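# Lay the towel flat beside the basket, then release

## Task

Get the towel lying flat on the table as a single layer, keeping at least a finger's width from the table edge, two fingers' width from the basket rim, and more than a hand's width from each arm's column. The basket must stay upright, its entire base on the table, within three fingers' width of its starting spot and turned roughly as before. Finish by releasing everything and pulling the grippers away; nothing may rely on the robot to stay in place at the end.

## Robot and tools

Robot: two arms, left_arm and right_arm, each with six revolute joints and a parallel gripper. Nothing may be pushed or dropped off the table, the arms must not collide or press on each other, and slams, drops, slips and very hard shoves should be avoided. A held part may occasionally get a short external tug.

Frame: one shared scene frame. Origin on the tabletop midway between the arms, +x out over the table, +z up, left_arm on the +y side. Arm roots: left_arm at (+0.032, +0.300, 0) m, quat_wxyz (+0.998, 0, 0, -0.061); right_arm at (+0.038, -0.297, 0) m, quat_wxyz (+0.995, 0, 0, -0.097). The names left and right do not refer to image sides.

Joint order in every row and in every per-joint list of a result, per arm: elbow (joint3), wrist yaw (joint5), shoulder (joint2), wrist pitch (joint4), waist (joint1), wrist roll (joint6), then the gripper opening. The shoulder's sign is flipped relative to the URDF everywhere you see or send it; a URDF shoulder range of 0.000 to 3.142 is -3.142 to 0.000 in your numbers. Stated URDF ranges: waist -2.618 to 3.054, shoulder 0.000 to 3.142, elbow 0.000 to 3.142, wrist pitch -1.571 to 1.571, wrist yaw -1.571 to 1.571, wrist roll -2.094 to 2.094 (rad). True ends may differ by up to 0.036 rad.

A row is one list of 14 numbers (up to 26 allowed by schema) for both arms together, each in [-1, 1]: left_arm's six joint values then its opening, then the same seven for right_arm. Joint values are scaled offsets, not poses: 1.0 equals 1.202 rad for waist, 1.258 shoulder, 1.238 elbow, 2.073 wrist pitch, 2.022 for wrist yaw and wrist roll. The opening is absolute: +1 fully open, -1 closed; in between, the fingers go to where grip_measured would read that value. To hold something, command roughly 0.03 below its grip_measured (less for a lighter hold). Pad force tops out near 50 to 62 N and is weaker on parts thinner than about 2 mm.

execute_actions(actions): a list of up to 15 actions; each action is a list of up to 15 rows, one per 1/30 s step, with the last row repeated to fill 15 steps (0.5 s). Joint offsets in every row are measured from the angles at the start of that action (for the first action, the last reported angles), not from the previous row. An action that would push a joint more than 0.036 rad beyond its range is rejected for both arms; if the first action fails that test, or any action is malformed, the whole call is rejected. Joints asked past their real end stop there, and the result may say "joint sent to its limit". An empty list just returns state and images.

move(target, speed, blocking): target is one row as above; its joint offsets are taken from the Joint positions in the latest result that shows them. All joints travel proportionally and finish together, so the hand follows a curve; duration 0.5 to 10 s. speed (rad/s, 0.01 to 2, default 0.5) caps the joint with the longest travel. Moves ignore obstacles and the other arm. Faster contact hits harder; a target set beyond a contact presses harder. Finger values are applied at the start. The extra "move:" line reports the ending (done, off_target, moving, held, fault), limits=held or limits=none, and each arm's joint furthest from target. With blocking=false you get a result after 0.5 s; before issuing new rows or moves, call wait or stop until its end is shown.

wait(seconds): 0 to 10; holds the last commands, returning early if a running move finishes. stop(): brakes a running move; fingers continue. zoom_image(camera, region): region [x0, y0, x1, y1] in pixels, at most 504 by 504, on cam_head_left, cam_head_right, cam_high, cam_low, cam_left_wrist or cam_right_wrist (all 504x504). read_manual(section) only returns licence text. finished_scene(scene) ends the current scene, passing its number; it cannot be reversed.

Motion limits: per-step joint targets stay within a lead of the measured angle (waist 0.202, shoulder 0.258, elbow 0.238, wrist pitch 0.573, wrist yaw and roll 0.522 rad), and if a step would move the gripper more than 70 mm, the targets are shrunk. Large offsets therefore may need several actions; finish leftover motion with a new command. Friction can leave a joint up to about 0.031 rad short, and tiny commands may not move it.

Results: state line per arm gives end_effector_position (m, point between the pads, about 1 cm behind the fingertips) and end_effector_quat_wxyz; position accuracy drops at long reach. Fingers point along the gripper's +z and close along its y. Joint positions and velocities (rad, rad/s, with pad gap in m; 0.094 m fully open), Joint targets, joint torques (offset and noisy), and step readings with HELD marks. "joint command not followed" means a clearance check altered joint targets. MOTOR HOT warns from 75 °C; at 90 °C that arm stops for 10 s, and at 100 °C it goes limp and drops; avoid long heavy holds. FAULT lines mean an arm stopped.

Each tool is called after "Call:" by a JSON object that holds its "fn" and its "kwargs", one argument or row to a line.

## Session

Call:
{"fn": "execute_actions", "kwargs": {
  "actions": []
}}

Scene clock: 0.00 s.
left_arm: end_effector_position=(+0.5116, +0.1726, +0.3154) grip_measured=+1.000 end_effector_quat_wxyz=(+0.573, -0.088, +0.814, +0.026) | right_arm: end_effector_position=(+0.3528, -0.1094, +0.1586) grip_measured=+1.000 end_effector_quat_wxyz=(+0.379, +0.392, +0.836, +0.070)
Joint names: [elbow, wrist yaw, shoulder, wrist pitch, waist, wrist roll]
Joint positions: left_arm=[ 1.498 -0.556 -1.631 -0.282 -0.32  -0.291  0.094] | right_arm=[ 1.177  0.683 -1.539 -0.773  1.031  1.557  0.094]
Joint velocities: left_arm=[-0.007  0.007 -0.002  0.022 -0.007  0.051  0.   ] | right_arm=[-0.007  0.007 -0.012 -0.022 -0.007 -0.022  0.   ]
Joint torques (N m, as the arm reports them, + toward a larger Joint positions number): no reading
Motor temperatures (°C, as the motors report them): left_arm=[31 29 30 30 30 29] | right_arm=[33 31 31 32 31 33]
Joint targets: left_arm=[1.498 -0.556 -1.631 -0.282 -0.320 -0.291] | right_arm=[1.177 0.683 -1.539 -0.773 1.031 1.557]

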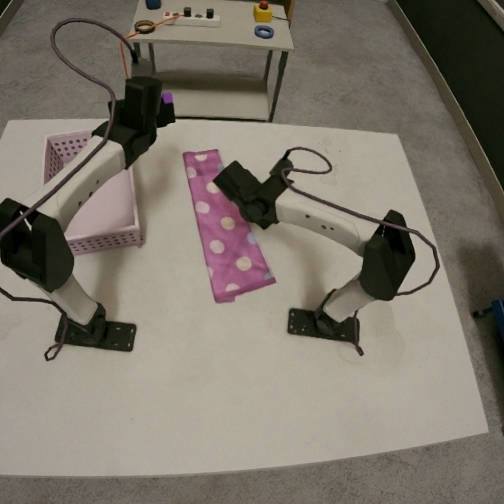

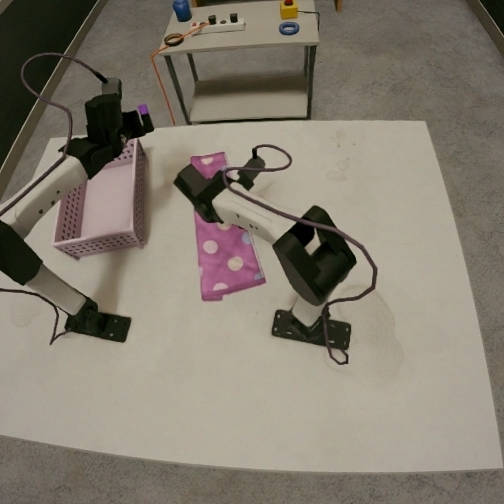

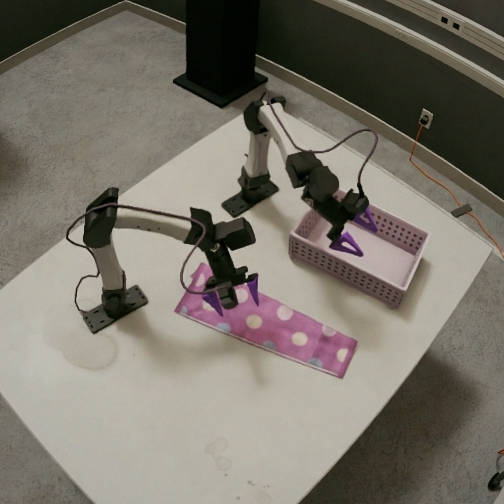

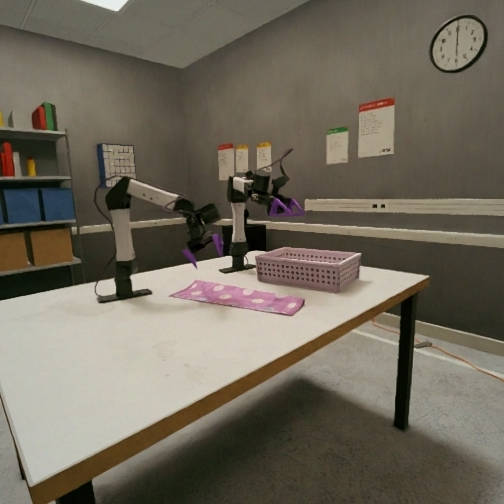

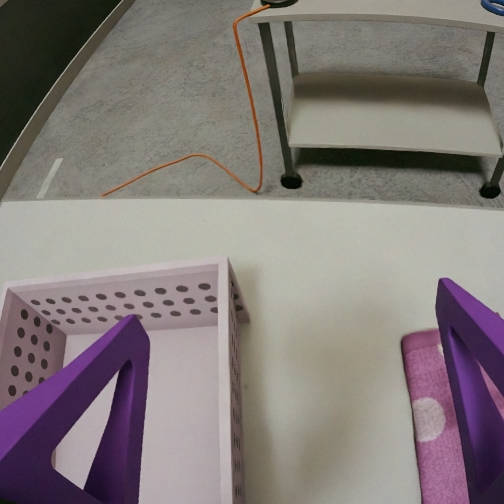

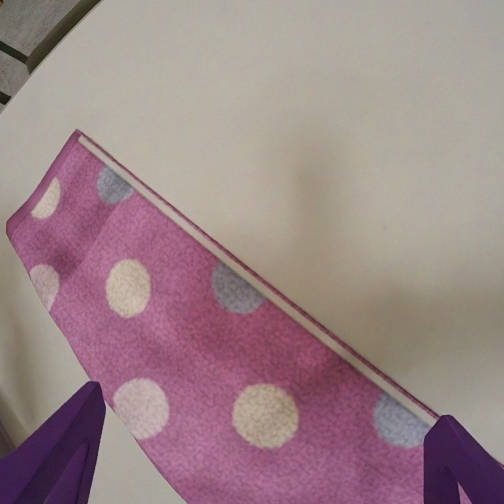

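Call:
{"fn": "move", "kwargs": {
  "target": [-0.3,0.275,0.4,-0.4,0.4,0.144,1, 0,-0.338,0.3,-0.3,-1,-0.77,1],
  "speed": 1.0
}}

Call:
{"fn": "zoom_image", "kwargs": {
  "camera": "cam_head_left",
  "region": [140,130,330,320]
}}

Call:
{"fn": "zoom_image", "kwargs": {
  "camera": "cam_high",
  "region": [160,230,370,400]
}}

Scene clock: 14.33 s.
left_arm: end_effector_position=(+0.2998, +0.3085, +0.1984) grip_measured=+1.000 end_effector_quat_wxyz=(+0.239, -0.017, +0.971, +0.007) | right_arm: end_effector_position=(+0.2359, -0.3707, +0.1754) grip_measured=+1.000 end_effector_quat_wxyz=(+0.093, +0.178, +0.979, -0.020)
Joint names: [elbow, wrist yaw, shoulder, wrist pitch, waist, wrist roll]
Joint positions: left_arm=[ 1.151 -0.009 -1.14  -1.099  0.149 -0.006  0.094] | right_arm=[ 1.177  0.007 -1.18  -1.378 -0.16   0.007  0.094]
Joint velocities: left_arm=[-0.002  0.022  0.012 -0.051 -0.002 -0.095  0.   ] | right_arm=[-0.007 -0.051  0.002 -0.007  0.002  0.007  0.   ]
Joint torques (N m, as the arm reports them, + toward a larger Joint positions number): left_arm=[6.82 0.07 4.33 1.6  0.11 0.08] | right_arm=[ 6.9  -0.08  3.19  0.59 -0.76 -0.05]
Motor temperatures (°C, as the motors report them): left_arm=[34 29 33 34 30 29] | right_arm=[35 32 32 33 31 33]
Joint targets: left_arm=[1.127 0.000 -1.128 -1.111 0.161 0.000] | right_arm=[1.177 -0.001 -1.162 -1.395 -0.171 0.000]
move: off_target (left_arm); limits=none; left_arm: farthest joint: the elbow, 0.025 radians from its target (0.372 radians at the start); right_arm: farthest joint: the shoulder, 0.019 radians from its target (0.378 radians at the start)

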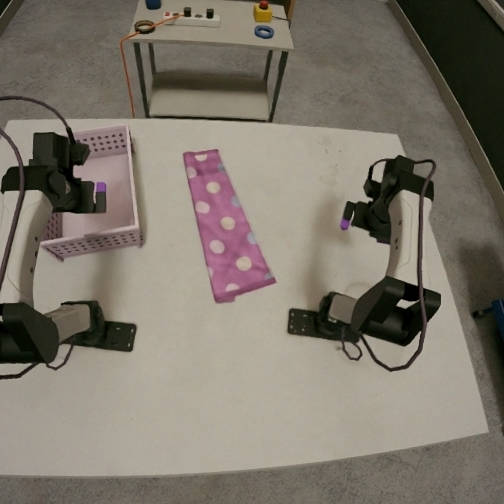

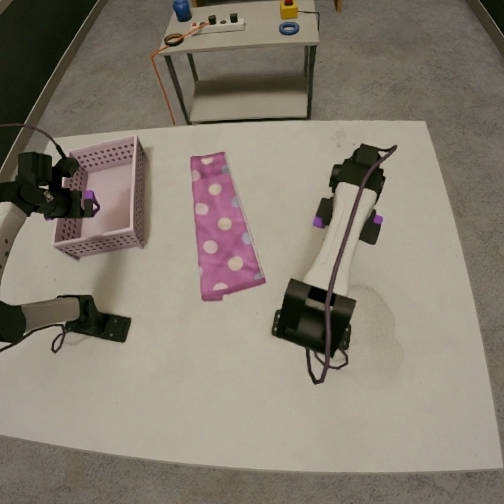

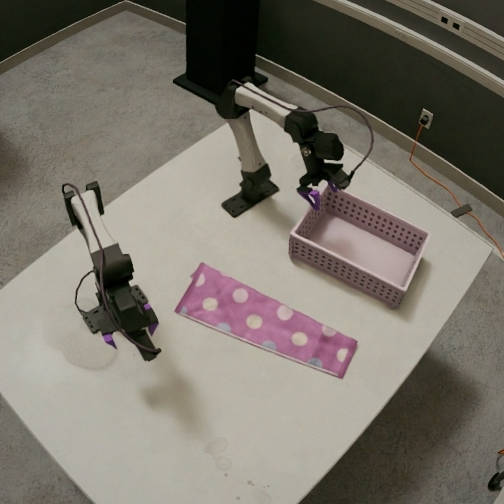

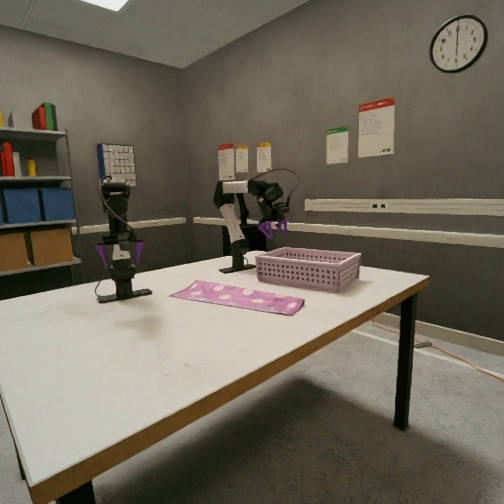

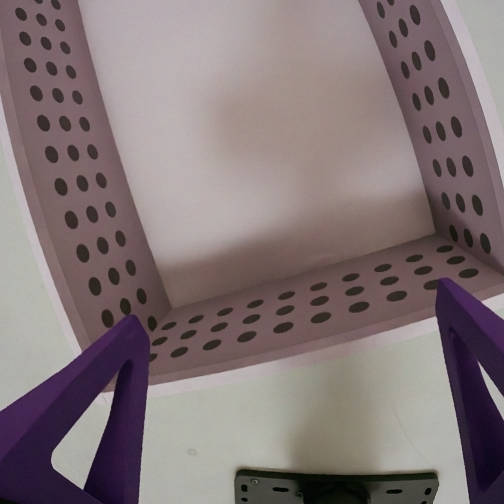

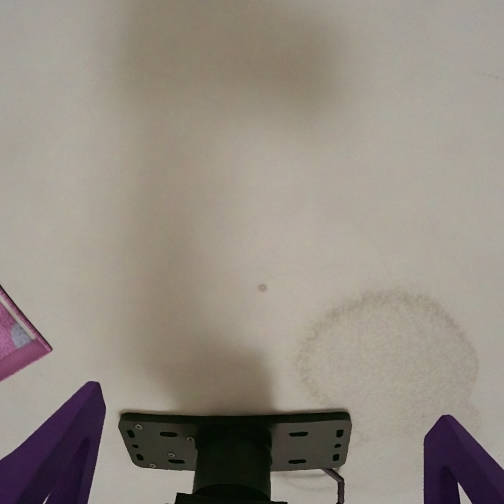

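Region (140, 130, 330, 320) of cam_head_left's 504x504 image, scaled by 2.653, with more detail than that image has.

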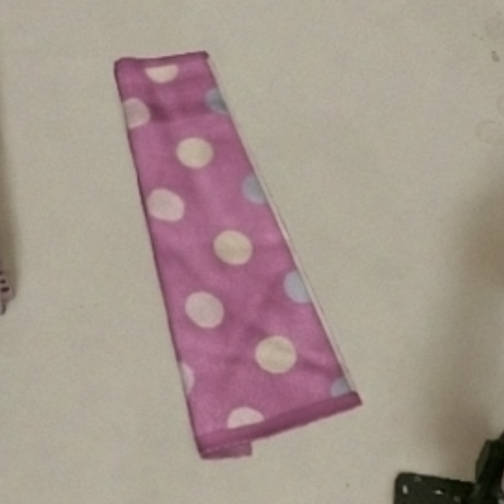

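Region (160, 230, 370, 400) of cam_high's 504x504 image, scaled by 2.400, with more detail than that image has; it fills the top 408 rows of this view, and the rest is white.

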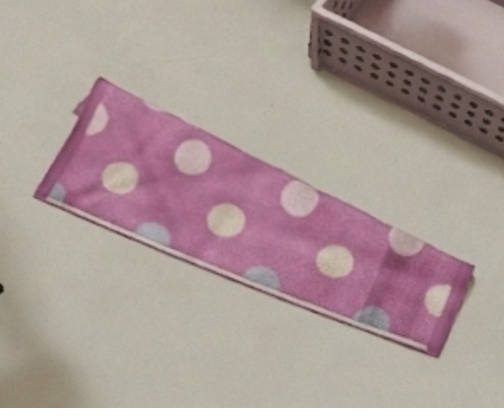

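Call:
{"fn": "move", "kwargs": {
  "target": [0.72,0,-0.6,0.2,-0.46,0,0.2, -0.32,0,-0.06,0.135,1,0.265,0.2],
  "speed": 1.0
}}

Call:
{"fn": "move", "kwargs": {
  "target": [0,0,-0.41,0.13,0,0,0.2, 0,0,0,0,0,0,0.2],
  "speed": 0.7
}}

Scene clock: 42.93 s.
left_arm: end_effector_position=(+0.5039, +0.0285, +0.3320) grip_measured=+0.201 end_effector_quat_wxyz=(+0.474, +0.221, +0.843, -0.125) | right_arm: end_effector_position=(+0.1624, -0.1603, +0.0670) grip_measured=+0.202 end_effector_quat_wxyz=(+0.008, -0.150, +0.989, +0.002)
Joint names: [elbow, wrist yaw, shoulder, wrist pitch, waist, wrist roll]
Joint positions: left_arm=[ 2.026 -0.009 -1.881 -0.69  -0.402 -0.006  0.056] | right_arm=[ 0.797  0.007 -1.237 -1.116  1.031  0.536  0.056]
Joint velocities: left_arm=[-0.002 -0.037  0.002 -0.022  0.007 -0.051 -0.   ] | right_arm=[-0.032 -0.022  0.027  0.095 -0.007  0.037 -0.001]
Joint torques (N m, as the arm reports them, + toward a larger Joint positions number): left_arm=[10.47 -0.01  9.93  2.6  -0.86  0.01] | right_arm=[5.43 0.06 1.1  0.6  0.77 0.07]
Motor temperatures (°C, as the motors report them): left_arm=[35 29 33 34 31 29] | right_arm=[37 31 33 33 31 33]
Joint targets: left_arm=[2.043 -0.009 -1.895 -0.684 -0.404 -0.006] | right_arm=[0.781 0.007 -1.255 -1.098 1.042 0.543]
move: done; limits=none; left_arm: farthest joint: the elbow, 0.017 radians from its target (0.891 radians at the start); right_arm: farthest joint: the shoulder, 0.018 radians from its target (0.075 radians at the start)

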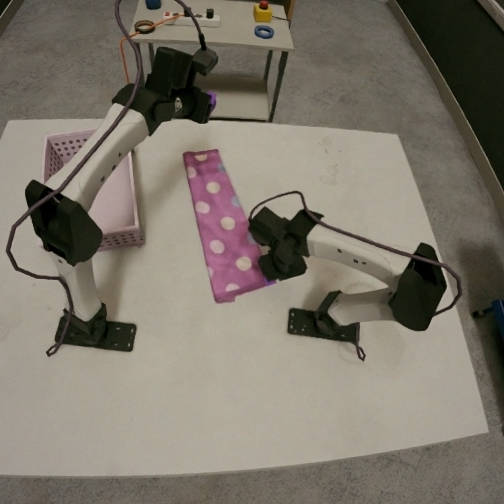

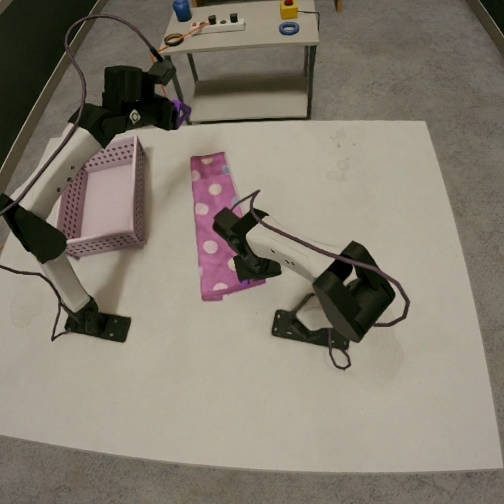

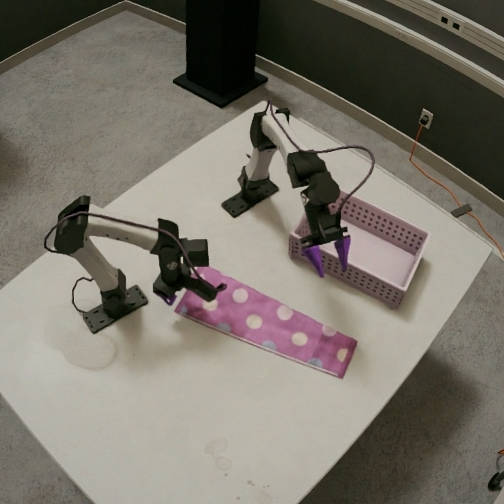

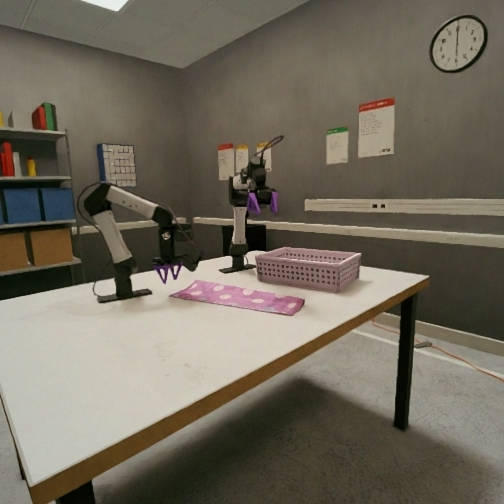

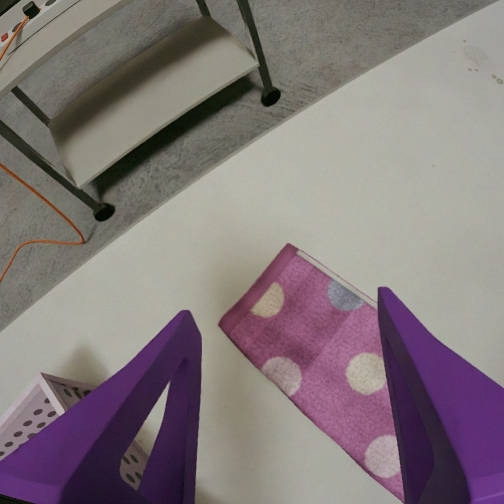

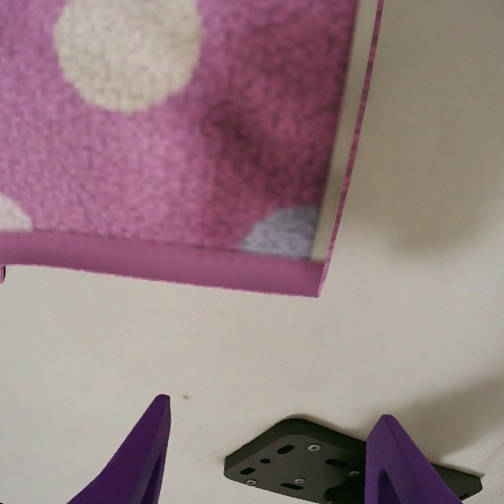

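Scene clock: 44.53 s.
left_arm: end_effector_position=(+0.5827, -0.0171, +0.0822) grip_measured=+0.201 end_effector_quat_wxyz=(+0.364, +0.236, +0.896, -0.094) | right_arm: end_effector_position=(+0.1624, -0.1603, +0.0670) grip_measured=+0.202 end_effector_quat_wxyz=(+0.008, -0.150, +0.989, +0.002)
Joint names: [elbow, wrist yaw, shoulder, wrist pitch, waist, wrist roll]
Joint positions: left_arm=[ 2.026 -0.009 -2.399 -0.428 -0.402 -0.006  0.056] | right_arm=[ 0.797  0.007 -1.237 -1.116  1.031  0.536  0.056]
Joint velocities: left_arm=[ 0.002 -0.037  0.012 -0.007 -0.002 -0.022 -0.   ] | right_arm=[-0.012  0.095  0.002  0.095 -0.007 -0.037 -0.   ]
Joint torques (N m, as the arm reports them, + toward a larger Joint positions number): left_arm=[ 9.39 -0.02 15.73  2.31 -0.71  0.01] | right_arm=[6.65 0.06 2.27 0.38 0.01 0.  ]
Motor temperatures (°C, as the motors report them): left_arm=[36 29 34 34 31 29] | right_arm=[37 31 33 33 31 33]
Joint targets: left_arm=[2.026 -0.009 -2.397 -0.421 -0.402 -0.006] | right_arm=[0.797 0.007 -1.237 -1.116 1.031 0.536]
move: done; limits=none; left_arm: farthest joint: the wrist pitch, 0.007 radians from its target (0.270 radians at the start); right_arm: farthest joint: the waist, 0.000 radians from its target (0.000 radians at the start)

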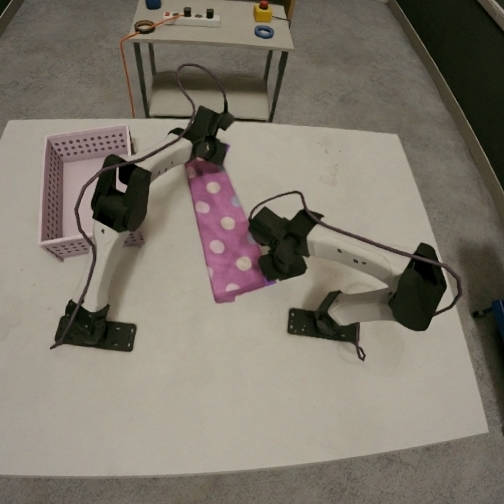

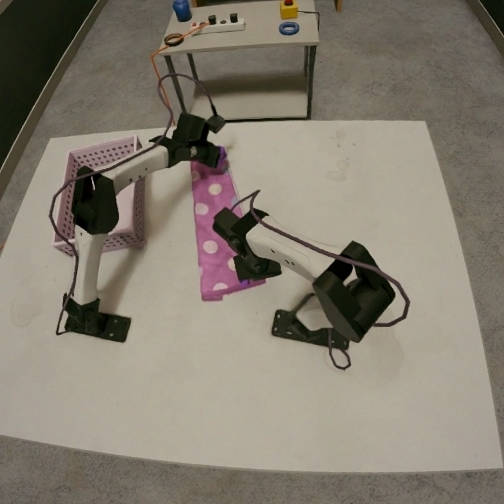

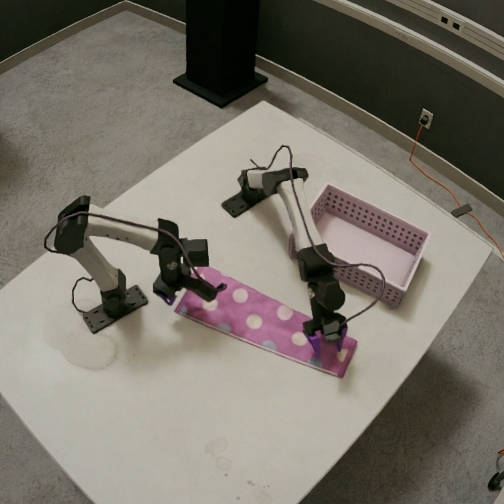

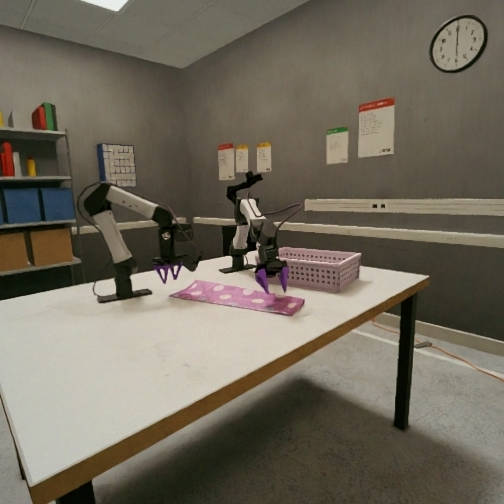

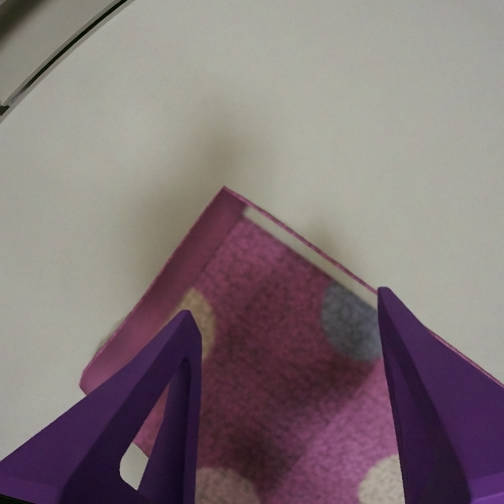

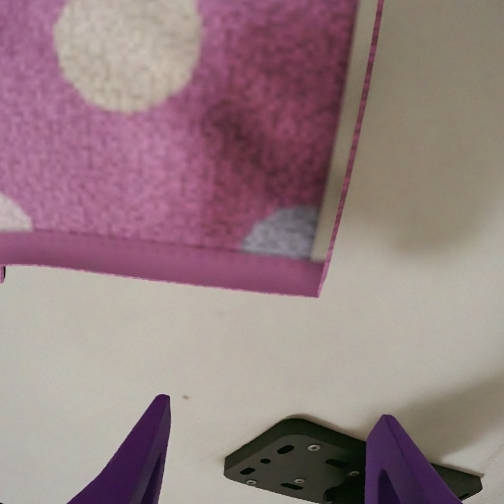

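Call:
{"fn": "move", "kwargs": {
  "target": [-0.4,0,0.6,-0.3,0,0,0.2, -0.05,0,-0.13,0.09,-0.12,-0.02,-0.2],
  "speed": 0.7
}}

Scene clock: 50.63 s.
left_arm: end_effector_position=(+0.3737, +0.1038, +0.1929) grip_measured=+0.201 end_effector_quat_wxyz=(+0.214, +0.249, +0.943, -0.053) | right_arm: end_effector_position=(+0.1931, -0.1662, +0.0312) grip_measured=-0.198 end_effector_quat_wxyz=(-0.001, -0.102, +0.995, -0.005)
Joint names: [elbow, wrist yaw, shoulder, wrist pitch, waist, wrist roll]
Joint positions: left_arm=[ 1.555 -0.009 -1.643 -1.038 -0.402 -0.006  0.056] | right_arm=[ 0.753  0.007 -1.383 -0.948  0.899  0.502  0.038]
Joint velocities: left_arm=[0.002 0.007 0.017 0.007 0.012 0.022 0.001] | right_arm=[-0.007 -0.037  0.007  0.007 -0.002  0.051  0.   ]
Joint torques (N m, as the arm reports them, + toward a larger Joint positions number): left_arm=[ 6.94 -0.02  8.35  1.51 -0.7   0.02] | right_arm=[ 4.98  0.06  1.95  0.56 -0.78 -0.06]
Motor temperatures (°C, as the motors report them): left_arm=[36 29 38 35 31 29] | right_arm=[37 31 33 33 31 33]
Joint targets: left_arm=[1.530 -0.009 -1.644 -1.050 -0.402 -0.006] | right_arm=[0.735 0.007 -1.401 -0.929 0.887 0.495]
move: off_target (left_arm); limits=none; left_arm: farthest joint: the elbow, 0.024 radians from its target (0.495 radians at the start); right_arm: farthest joint: the shoulder, 0.018 radians from its target (0.163 radians at the start)

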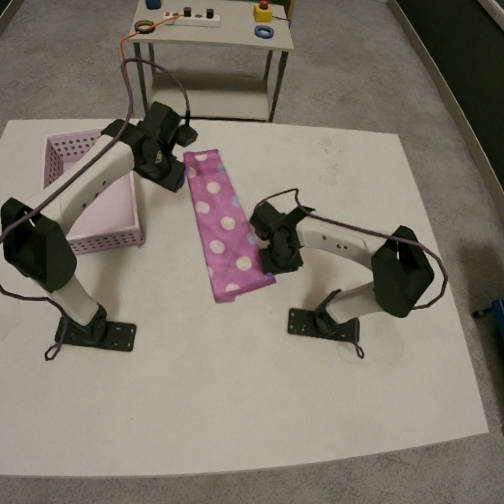

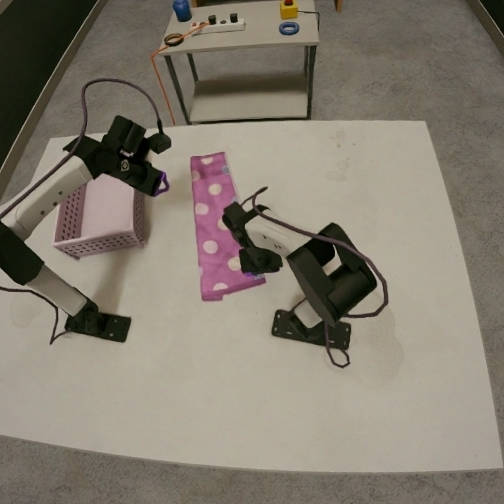

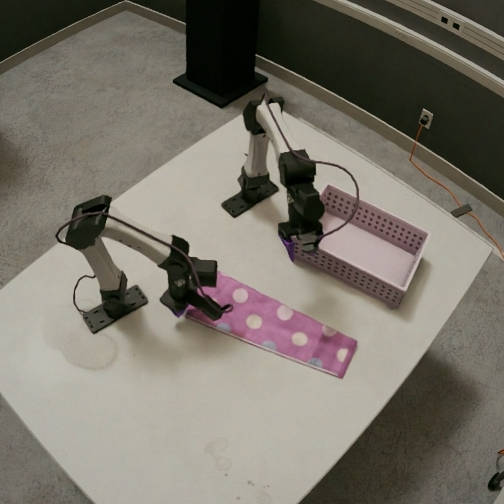

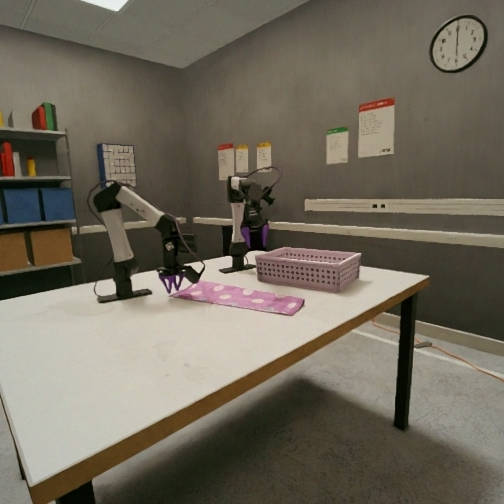

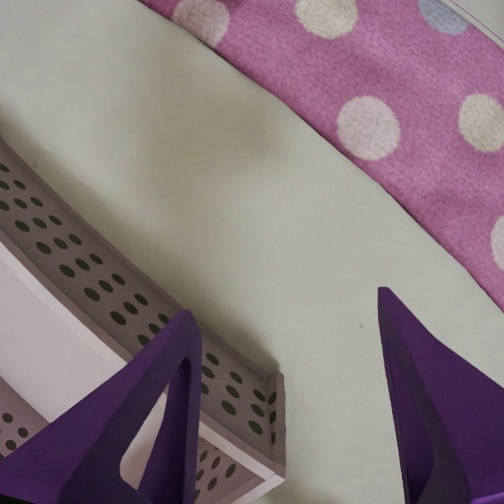

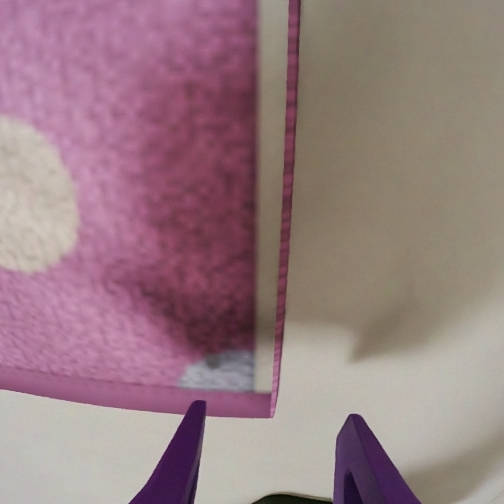

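Call:
{"fn": "move", "kwargs": {
  "target": [0,0,0,0,0,0,0.2, -0.036,0,-0.098,0.076,0,0,-0.2],
  "speed": 0.15
}}

Scene clock: 55.73 s.
left_arm: end_effector_position=(+0.3735, +0.1039, +0.1928) grip_measured=+0.201 end_effector_quat_wxyz=(+0.213, +0.249, +0.943, -0.053) | right_arm: end_effector_position=(+0.2010, -0.1593, +0.0135) grip_measured=-0.199 end_effector_quat_wxyz=(-0.001, -0.102, +0.995, -0.004)
Joint names: [elbow, wrist yaw, shoulder, wrist pitch, waist, wrist roll]
Joint positions: left_arm=[ 1.555 -0.009 -1.643 -1.039 -0.402 -0.006  0.056] | right_arm=[ 0.74   0.006 -1.46  -0.857  0.899  0.502  0.038]
Joint velocities: left_arm=[-0.002 -0.037  0.002 -0.022 -0.022 -0.066 -0.001] | right_arm=[-0.007 -0.037 -0.017 -0.095 -0.002 -0.007  0.   ]
Joint torques (N m, as the arm reports them, + toward a larger Joint positions number): left_arm=[ 8.81 -0.01  8.38  1.64 -0.7   0.01] | right_arm=[3.69 0.06 0.53 1.11 0.02 0.  ]
Motor temperatures (°C, as the motors report them): left_arm=[36 29 39 34 31 29] | right_arm=[37 31 33 33 31 33]
Joint targets: left_arm=[1.555 -0.009 -1.643 -1.038 -0.402 -0.006] | right_arm=[0.708 0.007 -1.506 -0.790 0.899 0.502]
move: off_target (right_arm); limits=none; left_arm: farthest joint: the wrist pitch, 0.001 radians from its target (0.001 radians at the start); right_arm: farthest joint: the wrist pitch, 0.067 radians from its target (0.157 radians at the start)

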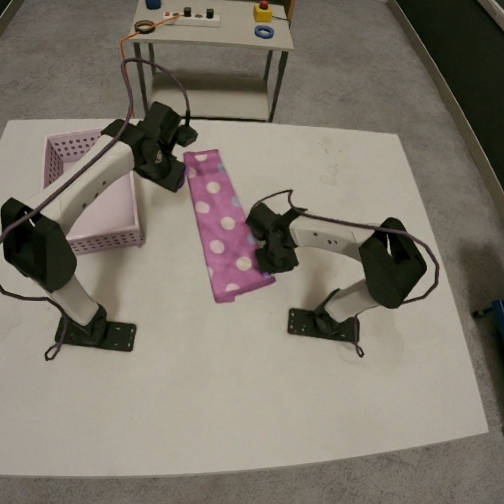

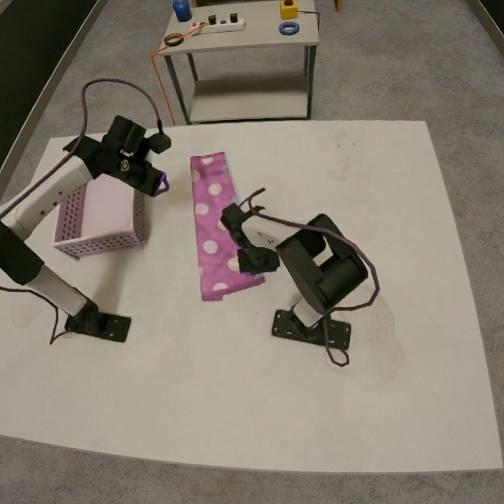

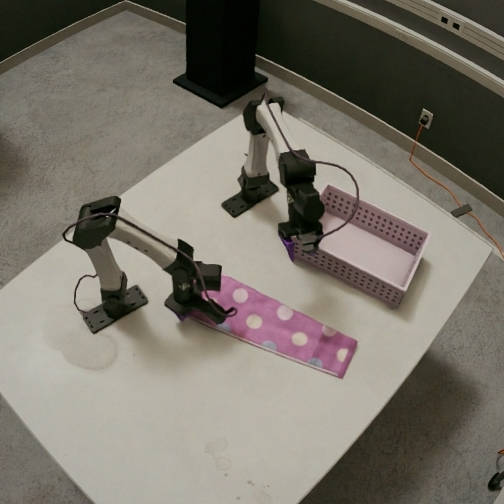

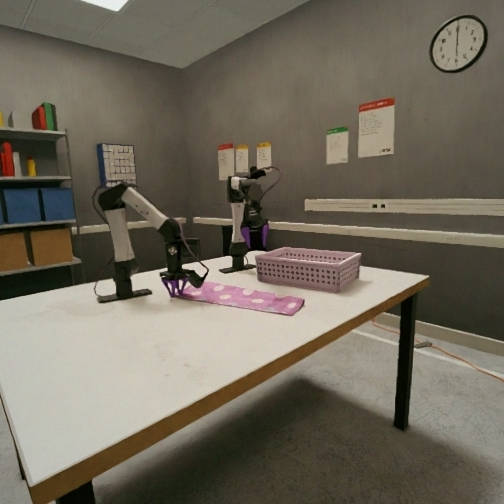

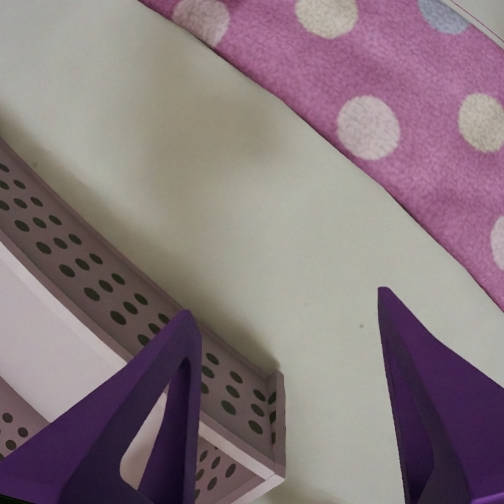

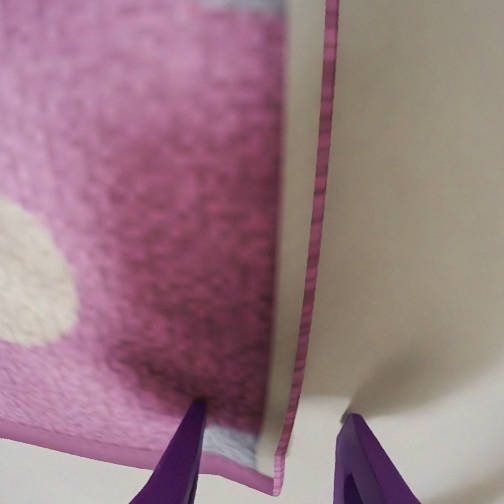

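In contact. Close and lift.

Call:
{"fn": "execute_actions", "kwargs": {
  "actions": [
    [[0,0,0,0,0,0,0.2,-0.025,0,-0.035,0,0,0,-0.5],[0,0,0,0,0,0,0.2,-0.025,0,-0.035,0,0,0,-0.5],[0,0,0,0,0,0,0.2,-0.025,0,-0.035,0,0,0,-0.5],[0,0,0,0,0,0,0.2,-0.025,0,-0.035,0,0,0,-0.6],[0,0,0,0,0,0,0.2,-0.025,0,-0.035,0,0,0,-0.7]],
    [[0,0,0,0,0,0,0.2,-0.025,0,-0.035,0,0,0,-1]],
    [[0,0,0,0,0,0,0.2,-0.025,0,-0.035,0,0,0,-1]]
  ]
}}

Call:
{"fn": "move", "kwargs": {
  "target": [0,0,0,0,0,0,0.2, 0.08,0,0.1,-0.11,0,0,-1],
  "speed": 0.3
}}

Scene clock: 65.00 s.
left_arm: end_effector_position=(+0.3735, +0.1039, +0.1928) grip_measured=+0.201 end_effector_quat_wxyz=(+0.213, +0.249, +0.943, -0.053) | right_arm: end_effector_position=(+0.1987, -0.1512, +0.0136) grip_measured=-0.957 end_effector_quat_wxyz=(-0.008, -0.102, +0.995, +0.018)
Joint names: [elbow, wrist yaw, shoulder, wrist pitch, waist, wrist roll]
Joint positions: left_arm=[ 1.555 -0.009 -1.643 -1.039 -0.402 -0.006  0.056] | right_arm=[ 0.74  -0.039 -1.46  -0.843  0.899  0.502  0.002]
Joint velocities: left_arm=[-0.012 -0.007  0.002 -0.037 -0.007  0.051  0.   ] | right_arm=[ 0.002  0.022  0.002  0.081 -0.002 -0.051 -0.   ]
Joint torques (N m, as the arm reports them, + toward a larger Joint positions number): left_arm=[ 8.81 -0.02  8.39  1.63 -0.71  0.01] | right_arm=[ 3.8   0.05  0.72  0.37  0.01 -0.01]
Motor temperatures (°C, as the motors report them): left_arm=[37 29 39 34 30 29] | right_arm=[37 31 32 33 31 33]
Joint targets: left_arm=[1.555 -0.009 -1.643 -1.039 -0.402 -0.006] | right_arm=[0.709 -0.037 -1.504 -0.843 0.899 0.502]
Step readings (joint positions; steps 1 to 15: 1st action; 16 to 30: 2nd action; 31 to 45: 3rd action):
0: left_arm=[1.555 -0.009 -1.643 -1.039 -0.402 -0.006] | right_arm=[0.740 0.006 -1.460 -0.857 0.899 0.502]
1: left_arm=[1.555 -0.009 -1.643 -1.039 -0.402 -0.006] | right_arm=[0.740 0.003 -1.460 -0.859 0.899 0.502]
2: left_arm=[1.555 -0.009 -1.643 -1.039 -0.402 -0.006] | right_arm=[0.740 -0.007 -1.460 -0.855 0.899 0.502]
4: left_arm=[1.555 -0.009 -1.643 -1.039 -0.402 -0.006] | right_arm=[0.740 -0.015 -1.460 -0.852 0.899 0.502]
8: left_arm=[1.555 -0.009 -1.643 -1.039 -0.402 -0.006] | right_arm=[0.740 -0.021 -1.460 -0.849 0.899 0.502]
15: left_arm=[1.555 -0.009 -1.643 -1.039 -0.402 -0.006] | right_arm=[0.740 -0.021 -1.460 -0.849 0.899 0.502]
16: left_arm=[1.555 -0.009 -1.643 -1.039 -0.402 -0.006] | right_arm=[0.740 -0.026 -1.460 -0.848 0.899 0.502]
17: left_arm=[1.555 -0.009 -1.643 -1.039 -0.402 -0.006] | right_arm=[0.740 -0.033 -1.460 -0.845 0.899 0.502]
19: left_arm=[1.555 -0.009 -1.643 -1.039 -0.402 -0.006] | right_arm=[0.740 -0.037 -1.460 -0.843 0.899 0.502]
23: left_arm=[1.555 -0.009 -1.643 -1.039 -0.402 -0.006] | right_arm=[0.740 -0.037 -1.460 -0.843 0.899 0.502]
30: left_arm=[1.555 -0.009 -1.643 -1.039 -0.402 -0.006] | right_arm=[0.740 -0.037 -1.460 -0.843 0.899 0.502]
31: left_arm=[1.555 -0.009 -1.643 -1.039 -0.402 -0.006] | right_arm=[0.740 -0.039 -1.460 -0.843 0.899 0.502]
32: left_arm=[1.555 -0.009 -1.643 -1.039 -0.402 -0.006] | right_arm=[0.740 -0.039 -1.460 -0.843 0.899 0.502]
34: left_arm=[1.555 -0.009 -1.643 -1.039 -0.402 -0.006] | right_arm=[0.740 -0.039 -1.460 -0.843 0.899 0.502]
38: left_arm=[1.555 -0.009 -1.643 -1.039 -0.402 -0.006] | right_arm=[0.740 -0.039 -1.460 -0.843 0.899 0.502]
45: Joint positions above

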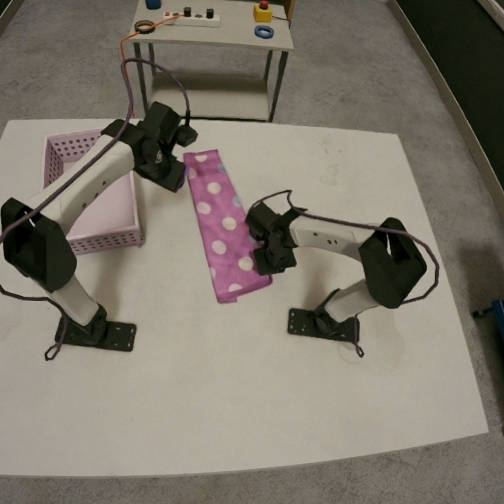

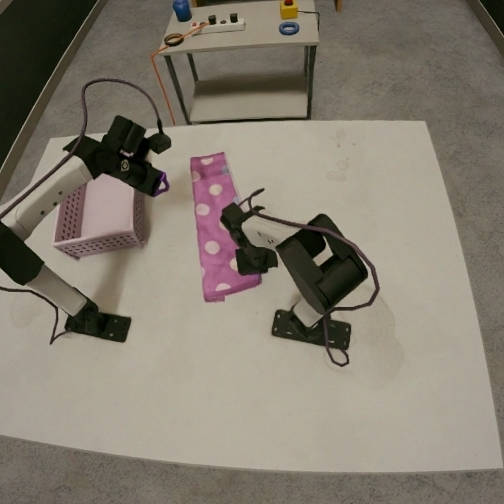

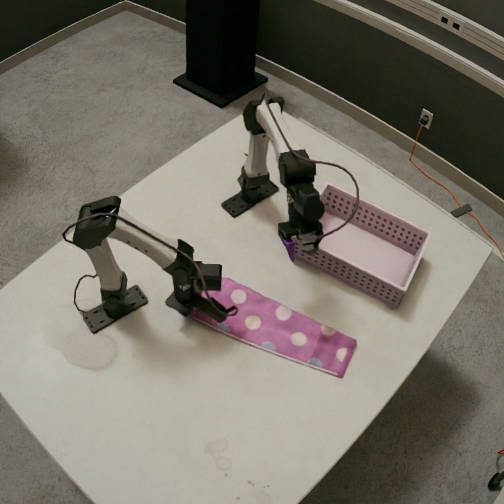

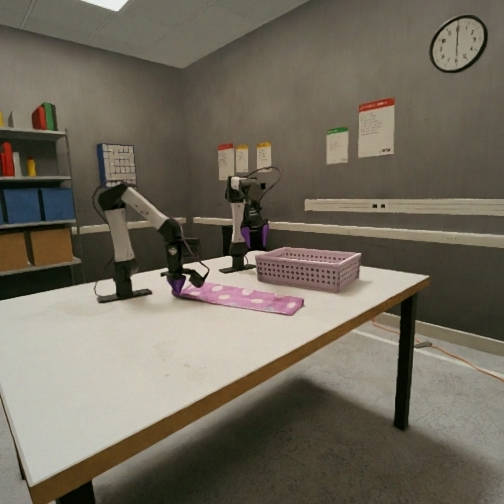

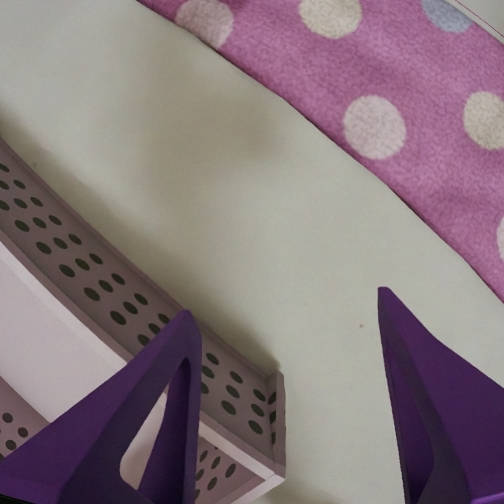

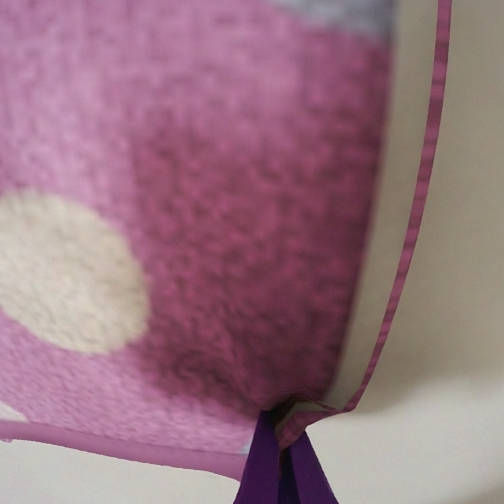

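Scene clock: 66.43 s.
left_arm: end_effector_position=(+0.3735, +0.1039, +0.1928) grip_measured=+0.201 end_effector_quat_wxyz=(+0.213, +0.249, +0.943, -0.053) | right_arm: end_effector_position=(+0.1871, -0.1610, +0.0526) grip_measured=-0.957 end_effector_quat_wxyz=(-0.016, -0.101, +0.995, +0.012)
Joint names: [elbow, wrist yaw, shoulder, wrist pitch, waist, wrist roll]
Joint positions: left_arm=[ 1.555 -0.009 -1.643 -1.039 -0.402 -0.006  0.056] | right_arm=[ 0.819 -0.039 -1.353 -1.05   0.899  0.502  0.002]
Joint velocities: left_arm=[-0.002 -0.051  0.017 -0.037 -0.017 -0.007 -0.   ] | right_arm=[ 0.012  0.037 -0.002 -0.051 -0.017 -0.007 -0.   ]
Joint torques (N m, as the arm reports them, + toward a larger Joint positions number): left_arm=[ 8.8  -0.01  8.39  1.63 -0.7   0.01] | right_arm=[7.93 0.03 4.29 0.09 0.01 0.  ]
Motor temperatures (°C, as the motors report them): left_arm=[37 29 39 34 30 29] | right_arm=[37 31 32 33 31 33]
Joint targets: left_arm=[1.555 -0.009 -1.643 -1.039 -0.402 -0.006] | right_arm=[0.839 -0.039 -1.334 -1.071 0.899 0.502]
move: off_target (right_arm); limits=none; left_arm: farthest joint: the waist, 0.000 radians from its target (0.000 radians at the start); right_arm: farthest joint: the wrist pitch, 0.021 radians from its target (0.228 radians at the start)

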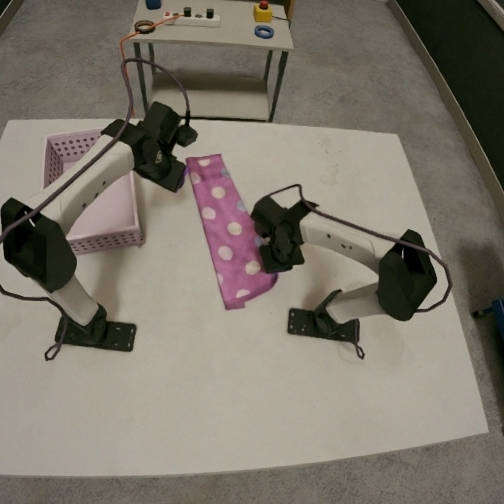

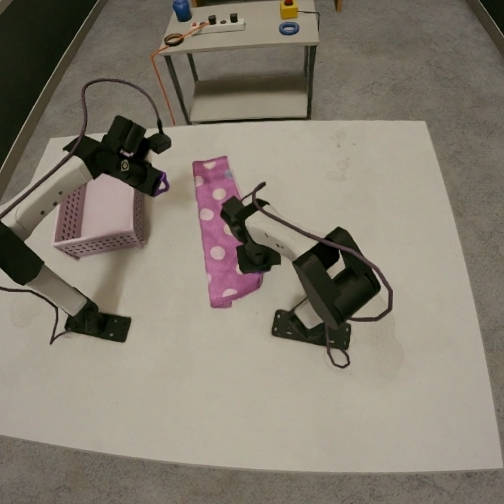

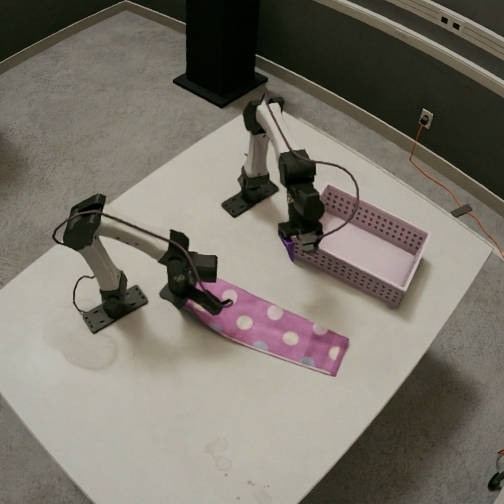

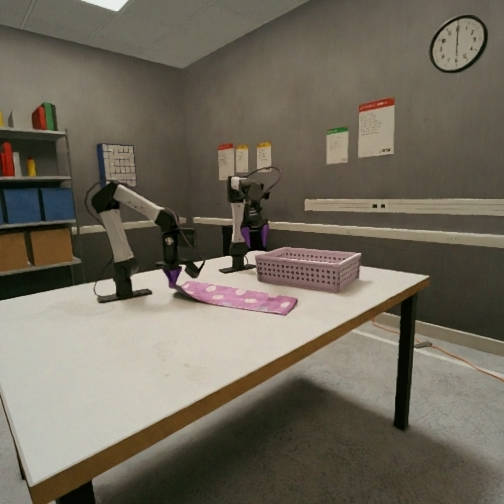

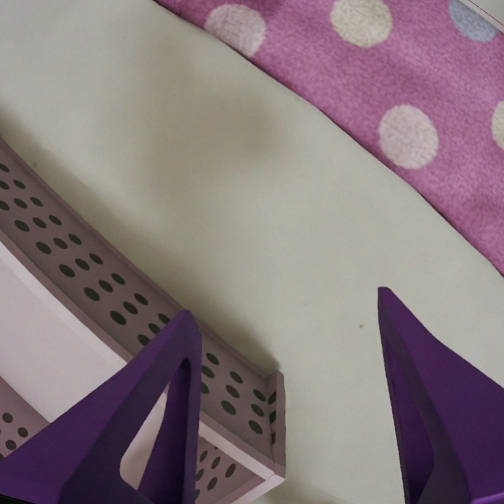

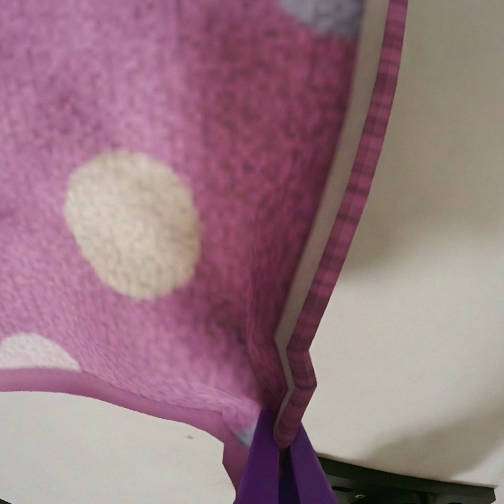

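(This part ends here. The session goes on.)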